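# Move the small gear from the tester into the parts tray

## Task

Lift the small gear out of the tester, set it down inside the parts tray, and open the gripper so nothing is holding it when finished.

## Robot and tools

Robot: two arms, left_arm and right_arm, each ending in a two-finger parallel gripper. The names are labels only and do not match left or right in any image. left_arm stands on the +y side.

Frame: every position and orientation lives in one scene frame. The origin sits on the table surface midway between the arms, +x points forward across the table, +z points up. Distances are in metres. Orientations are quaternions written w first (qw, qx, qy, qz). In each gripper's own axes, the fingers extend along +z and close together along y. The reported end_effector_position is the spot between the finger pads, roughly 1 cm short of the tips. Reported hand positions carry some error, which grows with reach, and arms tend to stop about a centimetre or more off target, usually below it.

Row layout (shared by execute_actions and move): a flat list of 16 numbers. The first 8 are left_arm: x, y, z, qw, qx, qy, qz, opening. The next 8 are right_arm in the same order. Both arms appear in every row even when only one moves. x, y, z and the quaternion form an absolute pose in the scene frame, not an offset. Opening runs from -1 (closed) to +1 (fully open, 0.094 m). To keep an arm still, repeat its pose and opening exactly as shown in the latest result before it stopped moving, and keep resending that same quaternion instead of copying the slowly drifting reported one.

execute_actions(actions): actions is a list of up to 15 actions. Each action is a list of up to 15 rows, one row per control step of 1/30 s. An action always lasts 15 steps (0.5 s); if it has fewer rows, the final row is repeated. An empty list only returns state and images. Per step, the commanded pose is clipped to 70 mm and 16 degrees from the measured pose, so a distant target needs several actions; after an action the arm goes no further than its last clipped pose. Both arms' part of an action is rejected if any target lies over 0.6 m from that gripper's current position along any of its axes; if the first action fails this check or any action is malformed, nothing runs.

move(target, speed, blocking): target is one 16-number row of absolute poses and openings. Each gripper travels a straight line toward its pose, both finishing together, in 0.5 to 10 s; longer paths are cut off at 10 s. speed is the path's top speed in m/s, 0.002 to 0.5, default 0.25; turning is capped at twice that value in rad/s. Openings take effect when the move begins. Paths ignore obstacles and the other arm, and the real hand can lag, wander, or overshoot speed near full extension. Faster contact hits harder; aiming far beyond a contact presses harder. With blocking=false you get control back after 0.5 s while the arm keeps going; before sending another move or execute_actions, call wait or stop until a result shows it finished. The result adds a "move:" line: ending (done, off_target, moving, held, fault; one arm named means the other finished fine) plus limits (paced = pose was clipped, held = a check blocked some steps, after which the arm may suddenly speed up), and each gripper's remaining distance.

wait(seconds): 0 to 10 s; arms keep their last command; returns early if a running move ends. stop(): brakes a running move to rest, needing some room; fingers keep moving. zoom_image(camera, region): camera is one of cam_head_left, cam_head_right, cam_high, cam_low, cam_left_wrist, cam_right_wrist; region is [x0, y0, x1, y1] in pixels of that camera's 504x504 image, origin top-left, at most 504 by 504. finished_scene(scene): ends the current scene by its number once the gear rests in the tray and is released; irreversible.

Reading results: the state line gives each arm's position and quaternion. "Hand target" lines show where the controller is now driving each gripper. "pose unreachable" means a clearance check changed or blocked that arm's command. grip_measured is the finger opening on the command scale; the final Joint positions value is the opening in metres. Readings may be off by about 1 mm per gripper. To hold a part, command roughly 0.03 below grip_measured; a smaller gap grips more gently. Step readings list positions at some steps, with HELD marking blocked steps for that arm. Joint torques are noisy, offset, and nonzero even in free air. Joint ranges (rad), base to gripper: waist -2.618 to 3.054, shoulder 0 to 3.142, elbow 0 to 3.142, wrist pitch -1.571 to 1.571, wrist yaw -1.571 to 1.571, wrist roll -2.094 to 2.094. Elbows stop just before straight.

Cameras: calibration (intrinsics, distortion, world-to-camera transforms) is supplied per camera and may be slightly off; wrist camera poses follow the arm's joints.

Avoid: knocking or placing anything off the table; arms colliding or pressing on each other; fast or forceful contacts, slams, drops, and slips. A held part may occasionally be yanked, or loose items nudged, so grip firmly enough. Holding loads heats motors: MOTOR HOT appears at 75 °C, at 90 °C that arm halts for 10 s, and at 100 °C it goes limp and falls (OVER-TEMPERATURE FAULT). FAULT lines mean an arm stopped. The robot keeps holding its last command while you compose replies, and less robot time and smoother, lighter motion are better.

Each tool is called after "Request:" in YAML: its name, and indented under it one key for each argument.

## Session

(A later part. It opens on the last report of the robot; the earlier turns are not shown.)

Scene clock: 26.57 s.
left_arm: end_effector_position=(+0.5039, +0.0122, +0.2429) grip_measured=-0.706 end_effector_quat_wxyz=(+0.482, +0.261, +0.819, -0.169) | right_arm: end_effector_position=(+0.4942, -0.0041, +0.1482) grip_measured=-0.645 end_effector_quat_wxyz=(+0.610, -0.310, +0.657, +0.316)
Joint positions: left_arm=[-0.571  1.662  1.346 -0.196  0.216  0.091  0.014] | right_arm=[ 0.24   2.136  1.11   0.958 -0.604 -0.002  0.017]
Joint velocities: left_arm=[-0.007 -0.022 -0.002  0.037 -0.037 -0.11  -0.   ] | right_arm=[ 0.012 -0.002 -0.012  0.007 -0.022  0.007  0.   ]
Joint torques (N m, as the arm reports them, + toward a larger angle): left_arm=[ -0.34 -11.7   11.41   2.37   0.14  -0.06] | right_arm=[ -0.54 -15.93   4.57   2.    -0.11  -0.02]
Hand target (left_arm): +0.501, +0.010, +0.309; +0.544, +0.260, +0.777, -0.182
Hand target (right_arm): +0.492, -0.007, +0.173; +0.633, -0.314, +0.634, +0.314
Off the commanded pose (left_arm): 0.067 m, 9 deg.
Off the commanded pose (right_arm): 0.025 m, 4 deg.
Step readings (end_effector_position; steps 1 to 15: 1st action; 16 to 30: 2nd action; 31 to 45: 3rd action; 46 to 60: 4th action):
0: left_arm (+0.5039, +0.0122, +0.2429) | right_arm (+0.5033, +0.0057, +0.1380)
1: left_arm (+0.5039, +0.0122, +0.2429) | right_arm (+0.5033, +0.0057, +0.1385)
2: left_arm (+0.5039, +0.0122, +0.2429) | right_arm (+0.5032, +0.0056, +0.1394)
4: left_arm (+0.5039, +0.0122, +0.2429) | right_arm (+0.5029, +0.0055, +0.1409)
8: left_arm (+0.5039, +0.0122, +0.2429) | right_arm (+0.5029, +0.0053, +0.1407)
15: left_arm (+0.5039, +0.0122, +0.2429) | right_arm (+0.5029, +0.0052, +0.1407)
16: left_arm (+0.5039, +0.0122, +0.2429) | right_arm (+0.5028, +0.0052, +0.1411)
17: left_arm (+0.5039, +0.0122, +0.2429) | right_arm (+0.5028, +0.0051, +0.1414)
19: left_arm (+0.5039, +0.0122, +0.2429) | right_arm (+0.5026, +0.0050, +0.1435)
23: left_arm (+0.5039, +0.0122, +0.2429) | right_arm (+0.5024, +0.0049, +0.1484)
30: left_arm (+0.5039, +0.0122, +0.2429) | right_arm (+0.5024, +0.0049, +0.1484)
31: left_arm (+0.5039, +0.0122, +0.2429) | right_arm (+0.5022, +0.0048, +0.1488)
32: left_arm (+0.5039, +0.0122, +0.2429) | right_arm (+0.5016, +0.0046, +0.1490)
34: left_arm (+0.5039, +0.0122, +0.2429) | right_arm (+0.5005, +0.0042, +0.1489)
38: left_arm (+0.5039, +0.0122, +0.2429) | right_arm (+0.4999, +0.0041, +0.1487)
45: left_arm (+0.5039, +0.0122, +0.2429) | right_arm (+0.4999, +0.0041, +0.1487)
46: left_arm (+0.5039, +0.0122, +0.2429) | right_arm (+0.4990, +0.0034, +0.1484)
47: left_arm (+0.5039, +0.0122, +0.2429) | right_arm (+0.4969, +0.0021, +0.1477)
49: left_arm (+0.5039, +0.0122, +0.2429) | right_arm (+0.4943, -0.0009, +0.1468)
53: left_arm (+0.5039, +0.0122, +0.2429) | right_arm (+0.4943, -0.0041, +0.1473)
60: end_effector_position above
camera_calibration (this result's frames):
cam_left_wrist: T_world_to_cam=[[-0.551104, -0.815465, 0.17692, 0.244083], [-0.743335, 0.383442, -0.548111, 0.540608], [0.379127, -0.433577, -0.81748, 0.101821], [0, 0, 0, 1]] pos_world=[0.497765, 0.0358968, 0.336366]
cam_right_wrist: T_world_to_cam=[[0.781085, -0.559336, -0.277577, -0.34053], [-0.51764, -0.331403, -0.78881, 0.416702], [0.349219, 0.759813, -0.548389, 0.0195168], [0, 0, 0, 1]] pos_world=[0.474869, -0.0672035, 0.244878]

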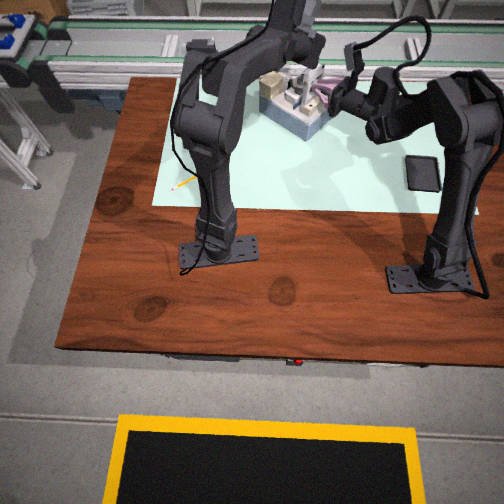

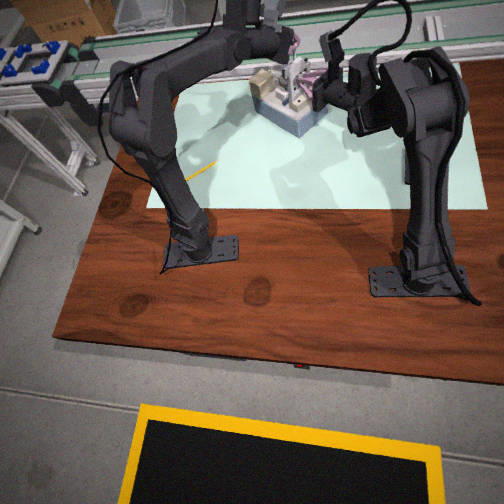

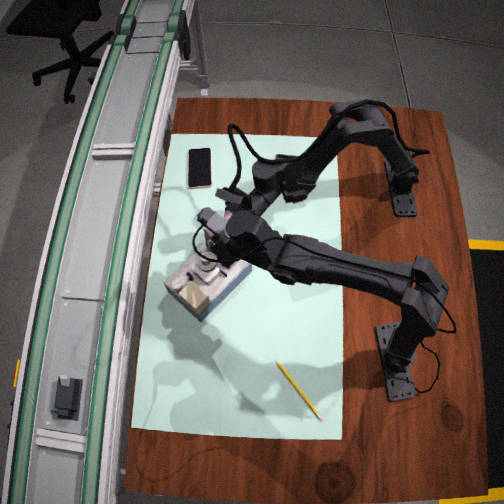

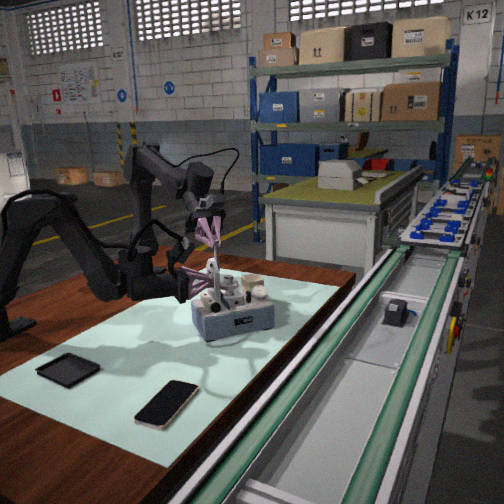

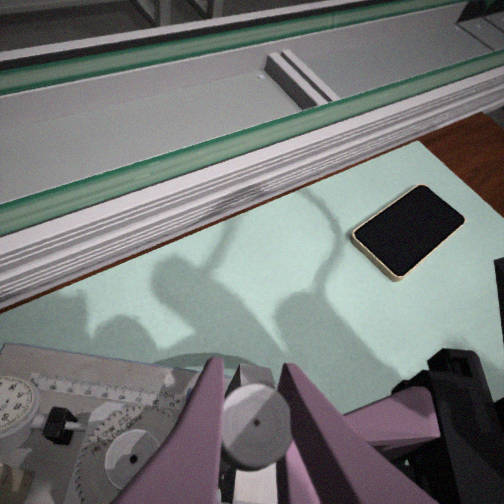

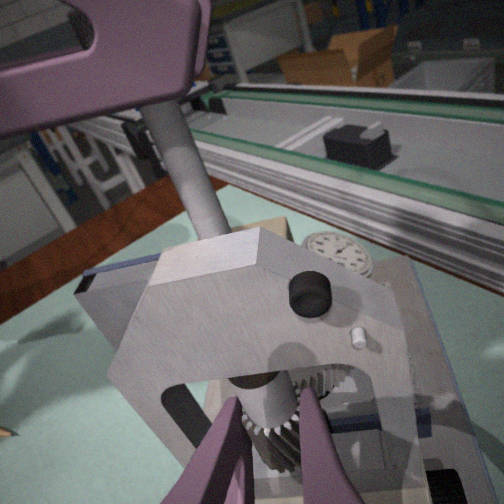

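Request:
execute_actions:
  actions:
    - [[0.504,0.008,0.31,0.544,0.26,0.777,-0.182,-0.74,0.486,-0.016,0.168,0.6336,-0.314,0.6336,0.314,-0.7]]
    - [[0.504,0.008,0.29,0.544,0.26,0.777,-0.182,-0.74,0.477,-0.028,0.167,0.6336,-0.314,0.6336,0.314,-0.7]]
    - [[0.504,0.008,0.27,0.544,0.26,0.777,-0.182,-0.74,0.465,-0.044,0.168,0.6336,-0.314,0.6336,0.314,-0.7]]
    - [[0.504,0.008,0.25,0.544,0.26,0.777,-0.182,-0.74,0.447,-0.068,0.17,0.6336,-0.314,0.6336,0.314,-0.7]]
    - [[0.504,0.008,0.24,0.544,0.26,0.777,-0.182,-0.74,0.427,-0.095,0.17,0.6336,-0.314,0.6336,0.314,-0.7]]

Request:
move:
  target: [0.504,0.008,0.24,0.544,0.26,0.777,-0.182,0,0.32,-0.318,0.08,0,0,1,0,-0.7]
  speed: 0.3

Scene clock: 32.90 s.
left_arm: end_effector_position=(+0.5049, +0.0112, +0.2197) grip_measured=-0.706 end_effector_quat_wxyz=(+0.520, +0.259, +0.795, -0.174) | right_arm: end_effector_position=(+0.4315, -0.0950, +0.1520) grip_measured=-0.645 end_effector_quat_wxyz=(+0.615, -0.303, +0.655, +0.317)
Joint positions: left_arm=[-0.571  1.656  1.167  0.068  0.219  0.09   0.014] | right_arm=[ 0.038  1.912  0.733  1.118 -0.797 -0.002  0.017]
Joint velocities: left_arm=[-0.017  0.007  0.007 -0.11  -0.007  0.007 -0.   ] | right_arm=[-0.002 -0.012 -0.012  0.081  0.022 -0.007 -0.   ]
Joint torques (N m, as the arm reports them, + toward a larger angle): left_arm=[-0.06 -8.82  6.3   2.49  0.17 -0.07] | right_arm=[  0.07 -12.61   3.94   1.9   -0.11  -0.01]
Hand target (left_arm): +0.504, +0.008, +0.240; +0.544, +0.260, +0.777, -0.182
Hand target (right_arm): +0.427, -0.094, +0.170; +0.634, -0.313, +0.634, +0.314
Off the commanded pose (left_arm): 0.021 m, 4 deg.
Off the commanded pose (right_arm): 0.019 m, 3 deg.
Step readings (end_effector_position; steps 1 to 15: 1st action; 16 to 30: 2nd action; 31 to 45: 3rd action; 46 to 60: 4th action; 61 to 75: 5th action):
0: left_arm (+0.5039, +0.0122, +0.2429) | right_arm (+0.4942, -0.0041, +0.1482)
1: left_arm (+0.5039, +0.0122, +0.2429) | right_arm (+0.4933, -0.0049, +0.1478)
2: left_arm (+0.5039, +0.0122, +0.2429) | right_arm (+0.4912, -0.0062, +0.1468)
4: left_arm (+0.5039, +0.0122, +0.2429) | right_arm (+0.4885, -0.0093, +0.1439)
8: left_arm (+0.5039, +0.0122, +0.2429) | right_arm (+0.4881, -0.0128, +0.1413)
15: left_arm (+0.5039, +0.0122, +0.2429) | right_arm (+0.4880, -0.0127, +0.1432)
16: left_arm (+0.5040, +0.0121, +0.2419) | right_arm (+0.4868, -0.0137, +0.1431)
17: left_arm (+0.5041, +0.0121, +0.2405) | right_arm (+0.4838, -0.0156, +0.1423)
19: left_arm (+0.5040, +0.0121, +0.2374) | right_arm (+0.4800, -0.0203, +0.1412)
23: left_arm (+0.5042, +0.0121, +0.2365) | right_arm (+0.4801, -0.0255, +0.1417)
30: left_arm (+0.5042, +0.0120, +0.2365) | right_arm (+0.4798, -0.0252, +0.1437)
31: left_arm (+0.5042, +0.0120, +0.2346) | right_arm (+0.4781, -0.0266, +0.1436)
32: left_arm (+0.5041, +0.0120, +0.2326) | right_arm (+0.4741, -0.0292, +0.1426)
34: left_arm (+0.5042, +0.0120, +0.2271) | right_arm (+0.4690, -0.0356, +0.1419)
38: left_arm (+0.5045, +0.0118, +0.2256) | right_arm (+0.4690, -0.0425, +0.1442)
45: left_arm (+0.5045, +0.0117, +0.2255) | right_arm (+0.4683, -0.0420, +0.1464)
46: left_arm (+0.5044, +0.0118, +0.2240) | right_arm (+0.4660, -0.0440, +0.1460)
47: left_arm (+0.5044, +0.0118, +0.2224) | right_arm (+0.4604, -0.0478, +0.1451)
49: left_arm (+0.5046, +0.0115, +0.2200) | right_arm (+0.4531, -0.0579, +0.1440)
53: left_arm (+0.5048, +0.0113, +0.2200) | right_arm (+0.4525, -0.0684, +0.1481)
60: left_arm (+0.5048, +0.0113, +0.2200) | right_arm (+0.4512, -0.0674, +0.1508)
61: left_arm (+0.5047, +0.0113, +0.2193) | right_arm (+0.4486, -0.0694, +0.1504)
62: left_arm (+0.5048, +0.0113, +0.2194) | right_arm (+0.4427, -0.0737, +0.1492)
64: left_arm (+0.5049, +0.0113, +0.2193) | right_arm (+0.4348, -0.0855, +0.1472)
68: left_arm (+0.5049, +0.0112, +0.2195) | right_arm (+0.4334, -0.0965, +0.1491)
75: end_effector_position above
camera_calibration (this result's frames):
cam_left_wrist: T_world_to_cam=[[-0.566711, -0.807952, 0.161405, 0.25914], [-0.694394, 0.362928, -0.62137, 0.520599], [0.443459, -0.464216, -0.766712, 0.0387051], [0, 0, 0, 1]] pos_world=[0.491194, 0.0384007, 0.311334]
cam_right_wrist: T_world_to_cam=[[0.776854, -0.563235, -0.28154, -0.339335], [-0.517043, -0.315382, -0.795739, 0.359476], [0.359395, 0.763741, -0.536222, 0.106669], [0, 0, 0, 1]] pos_world=[0.411142, -0.15922, 0.247711]

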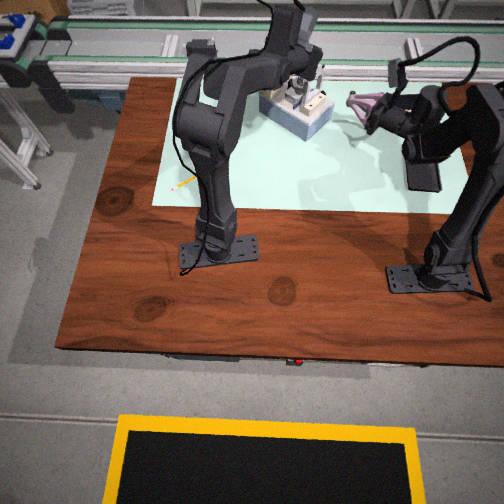

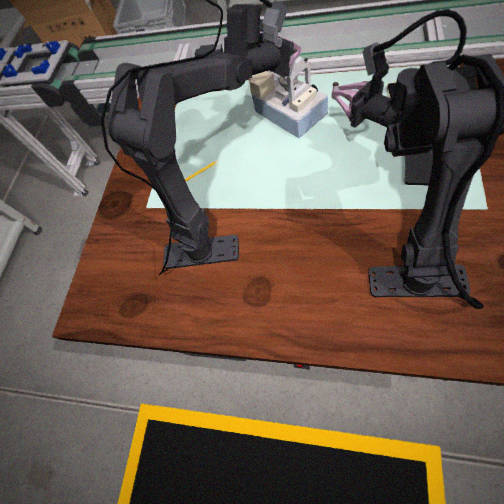

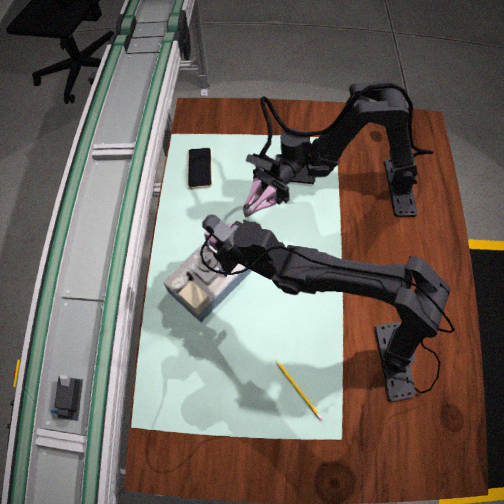

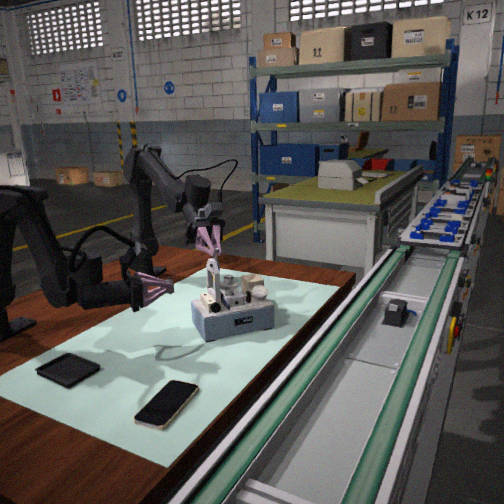

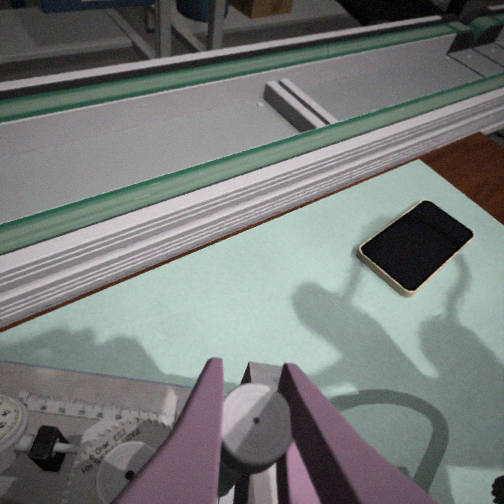

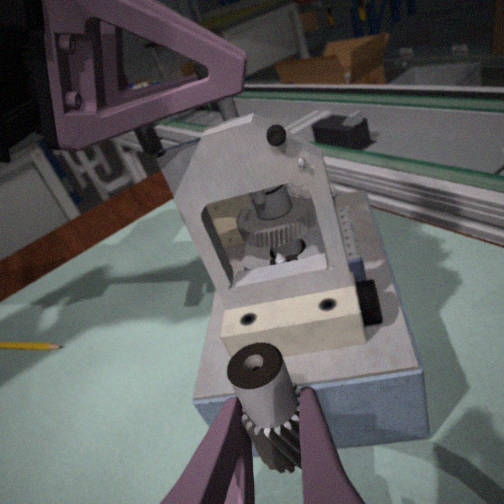

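Scene clock: 36.37 s.
left_arm: end_effector_position=(+0.5061, +0.0104, +0.2230) grip_measured=-0.003 end_effector_quat_wxyz=(+0.526, +0.259, +0.791, -0.175) | right_arm: end_effector_position=(+0.3067, -0.3116, +0.0736) grip_measured=-0.645 end_effector_quat_wxyz=(-0.018, -0.018, +1.000, +0.010)
Joint positions: left_arm=[-0.571  1.656  1.167  0.083  0.22   0.09   0.047] | right_arm=[-0.209  1.785  1.326 -1.151 -0.014 -0.172  0.017]
Joint velocities: left_arm=[ 0.017 -0.002 -0.007  0.051  0.022 -0.007 -0.   ] | right_arm=[-0.017  0.017  0.012 -0.051 -0.007 -0.037  0.   ]
Joint torques (N m, as the arm reports them, + toward a larger angle): left_arm=[-0.22 -8.69  6.25  2.31  0.06 -0.07] | right_arm=[-0.54 -9.98  7.63  0.21  0.07 -0.03]
Hand target (left_arm): +0.504, +0.008, +0.240; +0.544, +0.260, +0.777, -0.182
Hand target (right_arm): +0.313, -0.316, +0.083; -0.007, -0.011, +1.000, +0.004
Off the commanded pose (left_arm): 0.017 m, 3 deg.
Off the commanded pose (right_arm): 0.016 m, 3 deg.
move: off_target (left_arm, right_arm)
camera_calibration (this result's frames):
cam_left_wrist: T_world_to_cam=[[-0.569723, -0.806365, 0.158715, 0.260813], [-0.685527, 0.359765, -0.632947, 0.521928], [0.453286, -0.469408, -0.757752, 0.0334636], [0, 0, 0, 1]] pos_world=[0.491219, 0.0382472, 0.314315]
cam_right_wrist: T_world_to_cam=[[-0.206072, -0.976939, -0.0558897, -0.230525], [-0.813006, 0.139147, 0.565385, 0.296458], [-0.54457, 0.161948, -0.822932, 0.385756], [0, 0, 0, 1]] pos_world=[0.403589, -0.328933, 0.136954]

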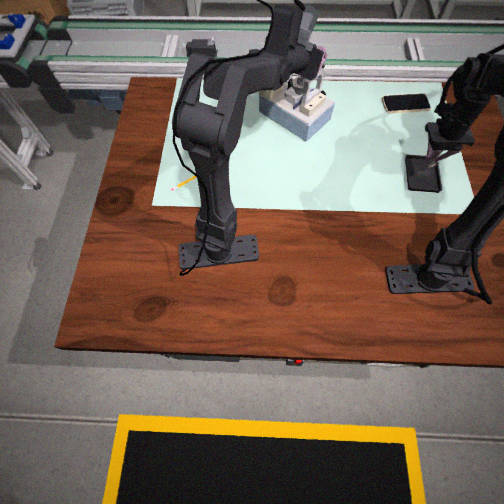

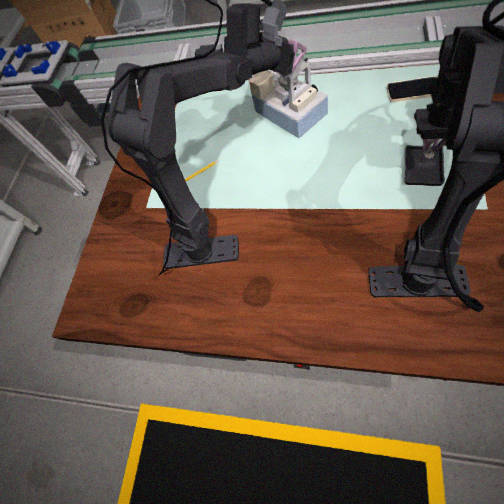

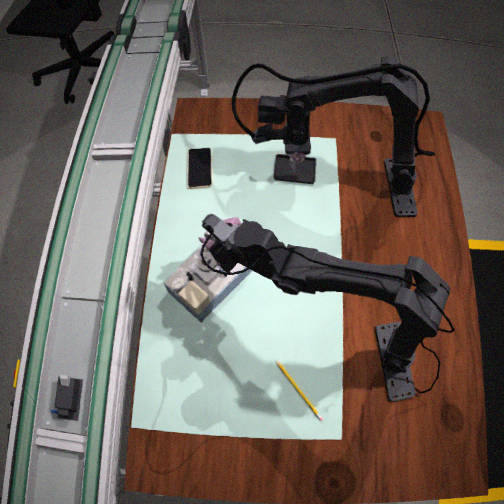

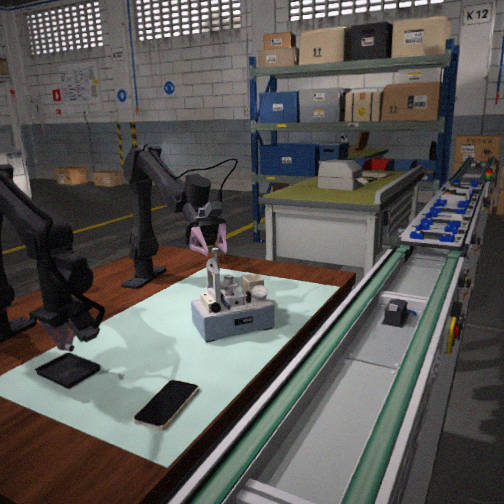

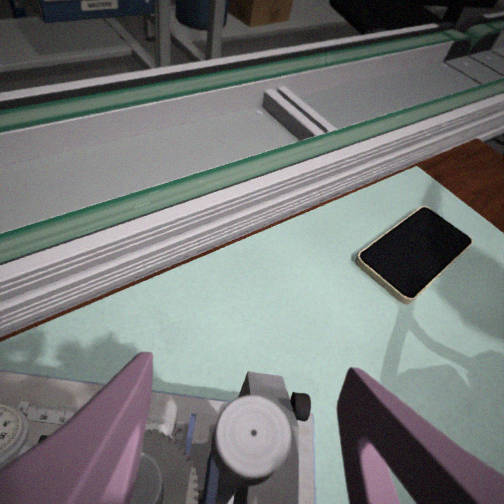

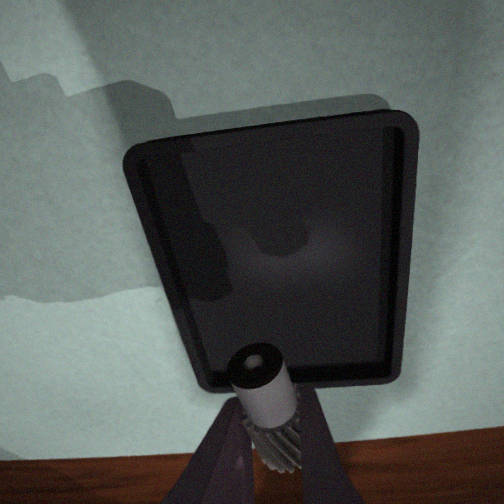

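Request:
move:
  target: [0.44,0.06,0.26,0.544,0.26,0.777,-0.182,0,0.32,-0.318,0.022,0,0,1,0,-0.7]
  speed: 0.07

Request:
execute_actions:
  actions:
    - [[0.44,0.06,0.26,0.544,0.26,0.777,-0.182,0,0.32,-0.318,0.022,0,0,1,0,-0.3]]

Request:
move:
  target: [0.44,0.06,0.26,0.544,0.26,0.777,-0.182,0,0.32,-0.318,0.08,0,0,1,0,-0.3]

Scene clock: 40.07 s.
left_arm: end_effector_position=(+0.4436, +0.0562, +0.2512) grip_measured=-0.003 end_effector_quat_wxyz=(+0.535, +0.258, +0.784, -0.183) | right_arm: end_effector_position=(+0.3142, -0.3137, +0.0239) grip_measured=-0.645 end_effector_quat_wxyz=(-0.015, -0.006, +1.000, +0.006)
Joint positions: left_arm=[-0.499  1.343  0.969 -0.013  0.299  0.108  0.047] | right_arm=[-0.209  1.863  1.219 -0.957 -0.008 -0.149  0.017]
Joint velocities: left_arm=[ 0.017  0.007  0.002 -0.081  0.007 -0.007  0.   ] | right_arm=[ 0.007 -0.002  0.017 -0.037  0.022 -0.007  0.001]
Joint torques (N m, as the arm reports them, + toward a larger angle): left_arm=[ 0.98 -6.51  6.04  2.12  0.13 -0.03] | right_arm=[ -0.46 -10.44   4.19   0.66   0.09   0.01]
Hand target (left_arm): +0.441, +0.060, +0.259; +0.544, +0.259, +0.777, -0.182
Hand target (right_arm): +0.320, -0.318, +0.022; -0.001, +0.000, +1.000, -0.000
Off the commanded pose (left_arm): 0.010 m, 1 deg.
Off the commanded pose (right_arm): 0.007 m, 2 deg.
move: done
camera_calibration (this result's frames):
cam_left_wrist: T_world_to_cam=[[-0.577945, -0.798797, 0.167041, 0.258738], [-0.672526, 0.350253, -0.651944, 0.479936], [0.462265, -0.489127, -0.739639, 0.0972051], [0, 0, 0, 1]] pos_world=[0.427372, 0.0861262, 0.341568]
cam_right_wrist: T_world_to_cam=[[-0.228533, -0.972248, -0.0500568, -0.225377], [-0.813504, 0.16247, 0.558405, 0.338524], [-0.534775, 0.168335, -0.828057, 0.348304], [0, 0, 0, 1]] pos_world=[0.410148, -0.332754, 0.0881005]

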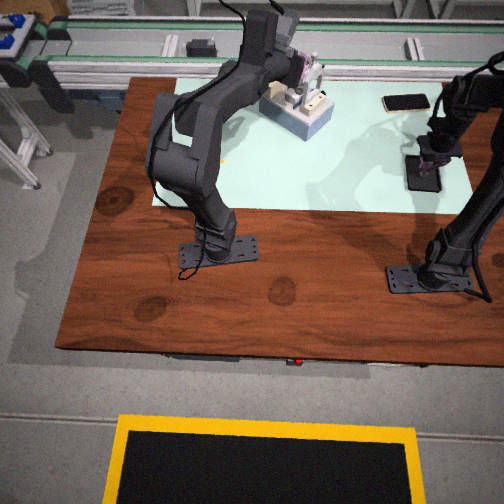

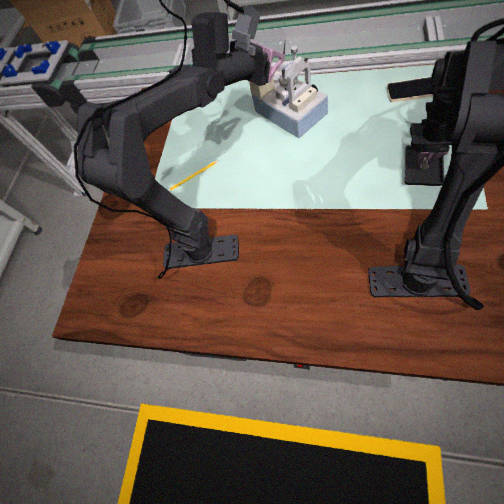

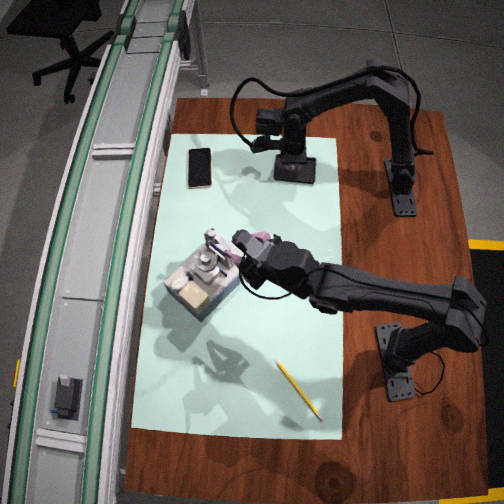

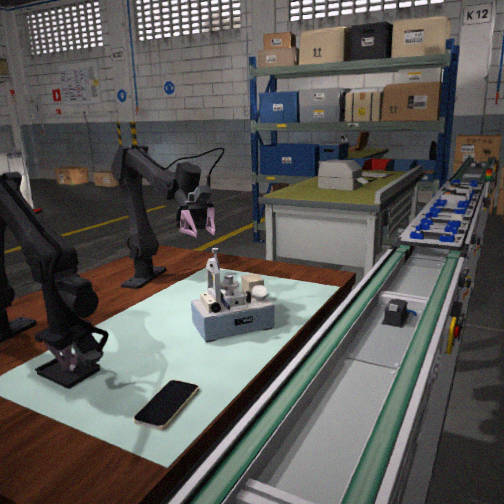

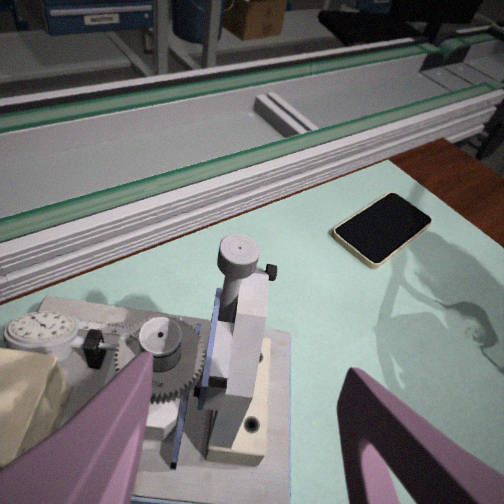

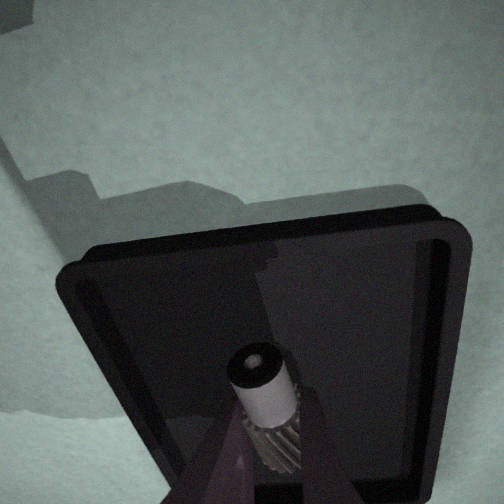

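Scene clock: 40.57 s.
left_arm: end_effector_position=(+0.4431, +0.0564, +0.2500) grip_measured=-0.003 end_effector_quat_wxyz=(+0.533, +0.258, +0.785, -0.183) | right_arm: end_effector_position=(+0.3176, -0.3142, +0.0238) grip_measured=-0.301 end_effector_quat_wxyz=(-0.008, -0.006, +1.000, +0.005)
Joint positions: left_arm=[-0.499  1.343  0.969 -0.018  0.299  0.108  0.047] | right_arm=[-0.209  1.863  1.219 -0.943 -0.008 -0.148  0.033]
Joint velocities: left_arm=[ 0.007  0.017  0.007 -0.081 -0.007  0.022 -0.001] | right_arm=[-0.002  0.022 -0.012  0.095 -0.007  0.081  0.001]
Joint torques (N m, as the arm reports them, + toward a larger angle): left_arm=[ 0.72 -6.64  6.36  2.09  0.15  0.03] | right_arm=[ -0.46 -10.27   4.3    0.51   0.08   0.02]
Hand target (left_arm): +0.440, +0.060, +0.260; +0.544, +0.260, +0.777, -0.182
Hand target (right_arm): +0.320, -0.318, +0.022; -0.000, +0.000, +1.000, -0.000
Off the commanded pose (left_arm): 0.011 m, 2 deg.
Off the commanded pose (right_arm): 0.005 m, 1 deg.
Step readings (end_effector_position):
0: left_arm (+0.4436, +0.0562, +0.2512) | right_arm (+0.3142, -0.3137, +0.0239)
1: left_arm (+0.4435, +0.0562, +0.2510) | right_arm (+0.3145, -0.3137, +0.0239)
2: left_arm (+0.4434, +0.0563, +0.2507) | right_arm (+0.3151, -0.3138, +0.0239)
4: left_arm (+0.4433, +0.0563, +0.2505) | right_arm (+0.3160, -0.3140, +0.0238)
8: left_arm (+0.4432, +0.0563, +0.2501) | right_arm (+0.3172, -0.3142, +0.0238)
15: end_effector_position above
camera_calibration (this result's frames):
cam_left_wrist: T_world_to_cam=[[-0.577391, -0.799019, 0.167897, 0.258347], [-0.675438, 0.35192, -0.648024, 0.479011], [0.458697, -0.487567, -0.742883, 0.0989212], [0, 0, 0, 1]] pos_world=[0.427335, 0.0860814, 0.340522]
cam_right_wrist: T_world_to_cam=[[-0.228562, -0.972192, -0.0509998, -0.225067], [-0.821074, 0.164358, 0.546647, 0.344758], [-0.523064, 0.166818, -0.835809, 0.346165], [0, 0, 0, 1]] pos_world=[0.412697, -0.333218, 0.089388]

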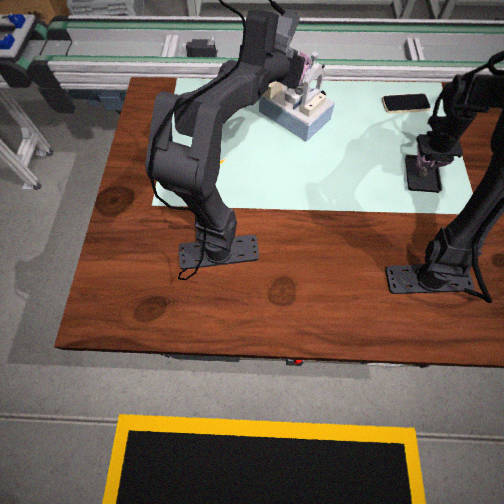

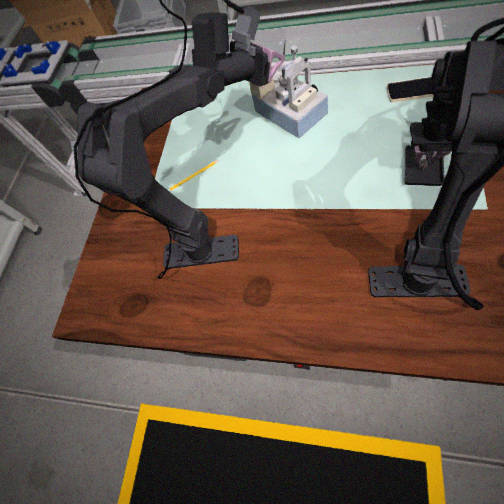

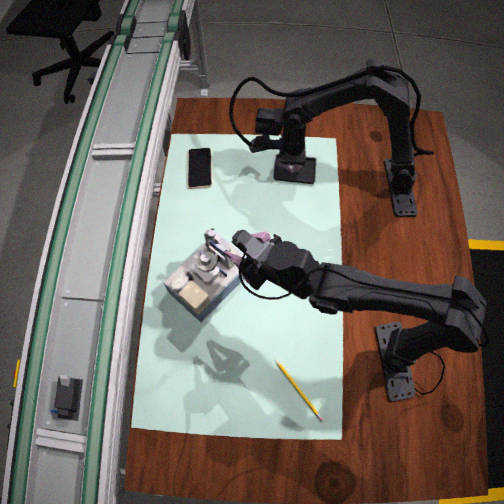

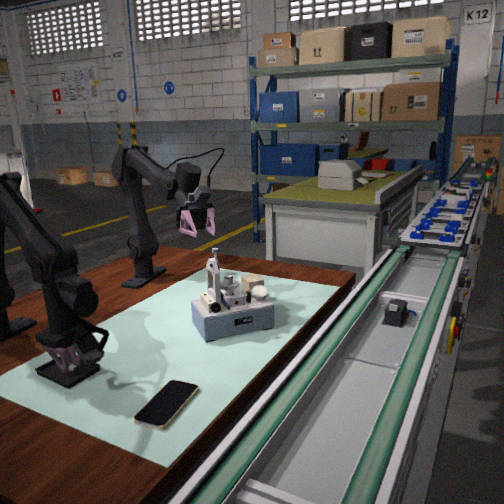

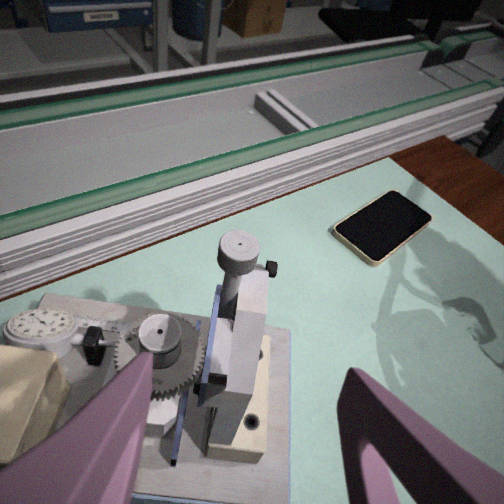

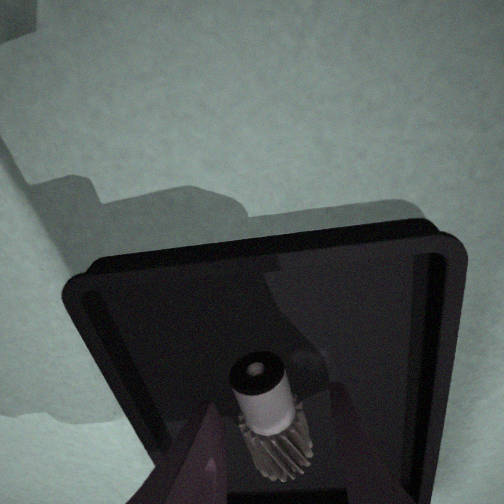

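Scene clock: 41.60 s.
left_arm: end_effector_position=(+0.4430, +0.0564, +0.2496) grip_measured=-0.003 end_effector_quat_wxyz=(+0.532, +0.258, +0.785, -0.183) | right_arm: end_effector_position=(+0.3147, -0.3138, +0.0689) grip_measured=-0.301 end_effector_quat_wxyz=(-0.014, -0.006, +1.000, +0.006)
Joint positions: left_arm=[-0.499  1.343  0.969 -0.02   0.299  0.108  0.047] | right_arm=[-0.209  1.811  1.339 -1.129 -0.008 -0.148  0.033]
Joint velocities: left_arm=[-0.007 -0.017 -0.012 -0.022 -0.051  0.037 -0.001] | right_arm=[-0.007 -0.007 -0.017 -0.022 -0.007 -0.037  0.   ]
Joint torques (N m, as the arm reports them, + toward a larger angle): left_arm=[ 0.82 -6.6   6.    2.14  0.13  0.07] | right_arm=[ -0.45 -11.17   7.11   0.25   0.08   0.02]
Hand target (left_arm): +0.440, +0.060, +0.260; +0.544, +0.260, +0.777, -0.182
Hand target (right_arm): +0.320, -0.318, +0.080; +0.000, +0.000, +1.000, -0.000
Off the commanded pose (left_arm): 0.011 m, 2 deg.
Off the commanded pose (right_arm): 0.013 m, 2 deg.
move: off_target (left_arm, right_arm)
camera_calibration (this result's frames):
cam_left_wrist: T_world_to_cam=[[-0.577147, -0.799101, 0.168341, 0.258149], [-0.676374, 0.352236, -0.646875, 0.478795], [0.457623, -0.487204, -0.743784, 0.0994329], [0, 0, 0, 1]] pos_world=[0.427332, 0.0860823, 0.34022]
cam_right_wrist: T_world_to_cam=[[-0.22921, -0.972104, -0.0497633, -0.2229], [-0.81398, 0.16339, 0.557441, 0.314401], [-0.53376, 0.168277, -0.828724, 0.38558], [0, 0, 0, 1]] pos_world=[0.410632, -0.332937, 0.133187]

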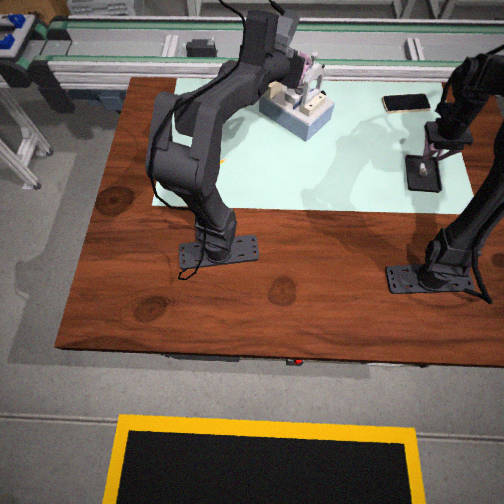

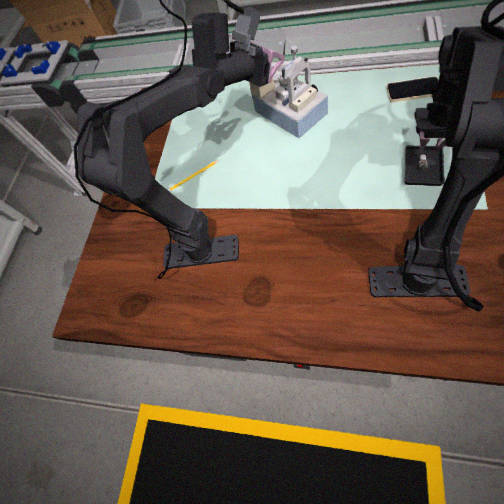

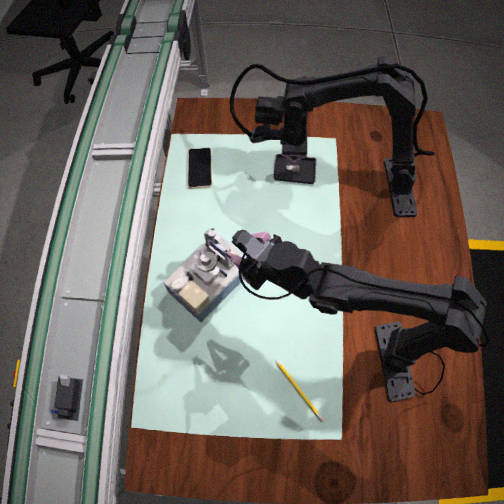

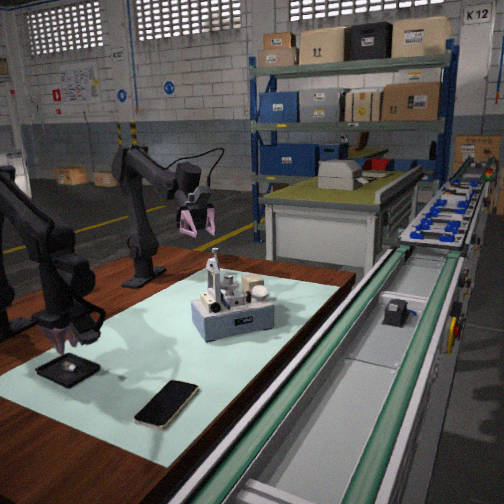

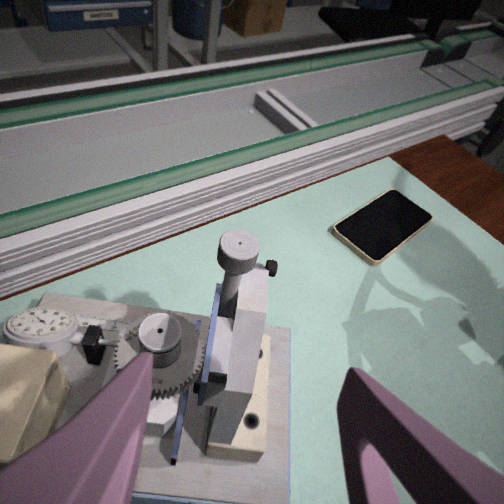

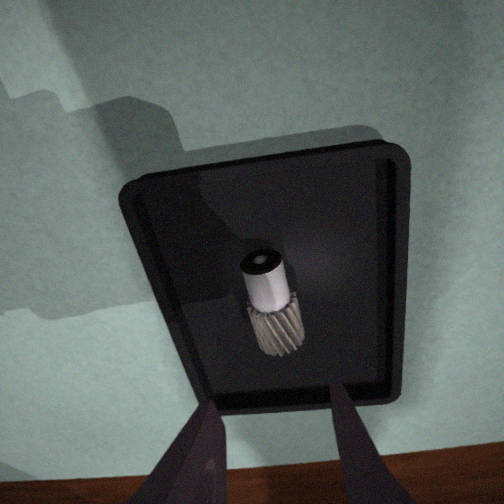

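Request:
finished_scene:
  scene: 2

The scene is finished: the task was done.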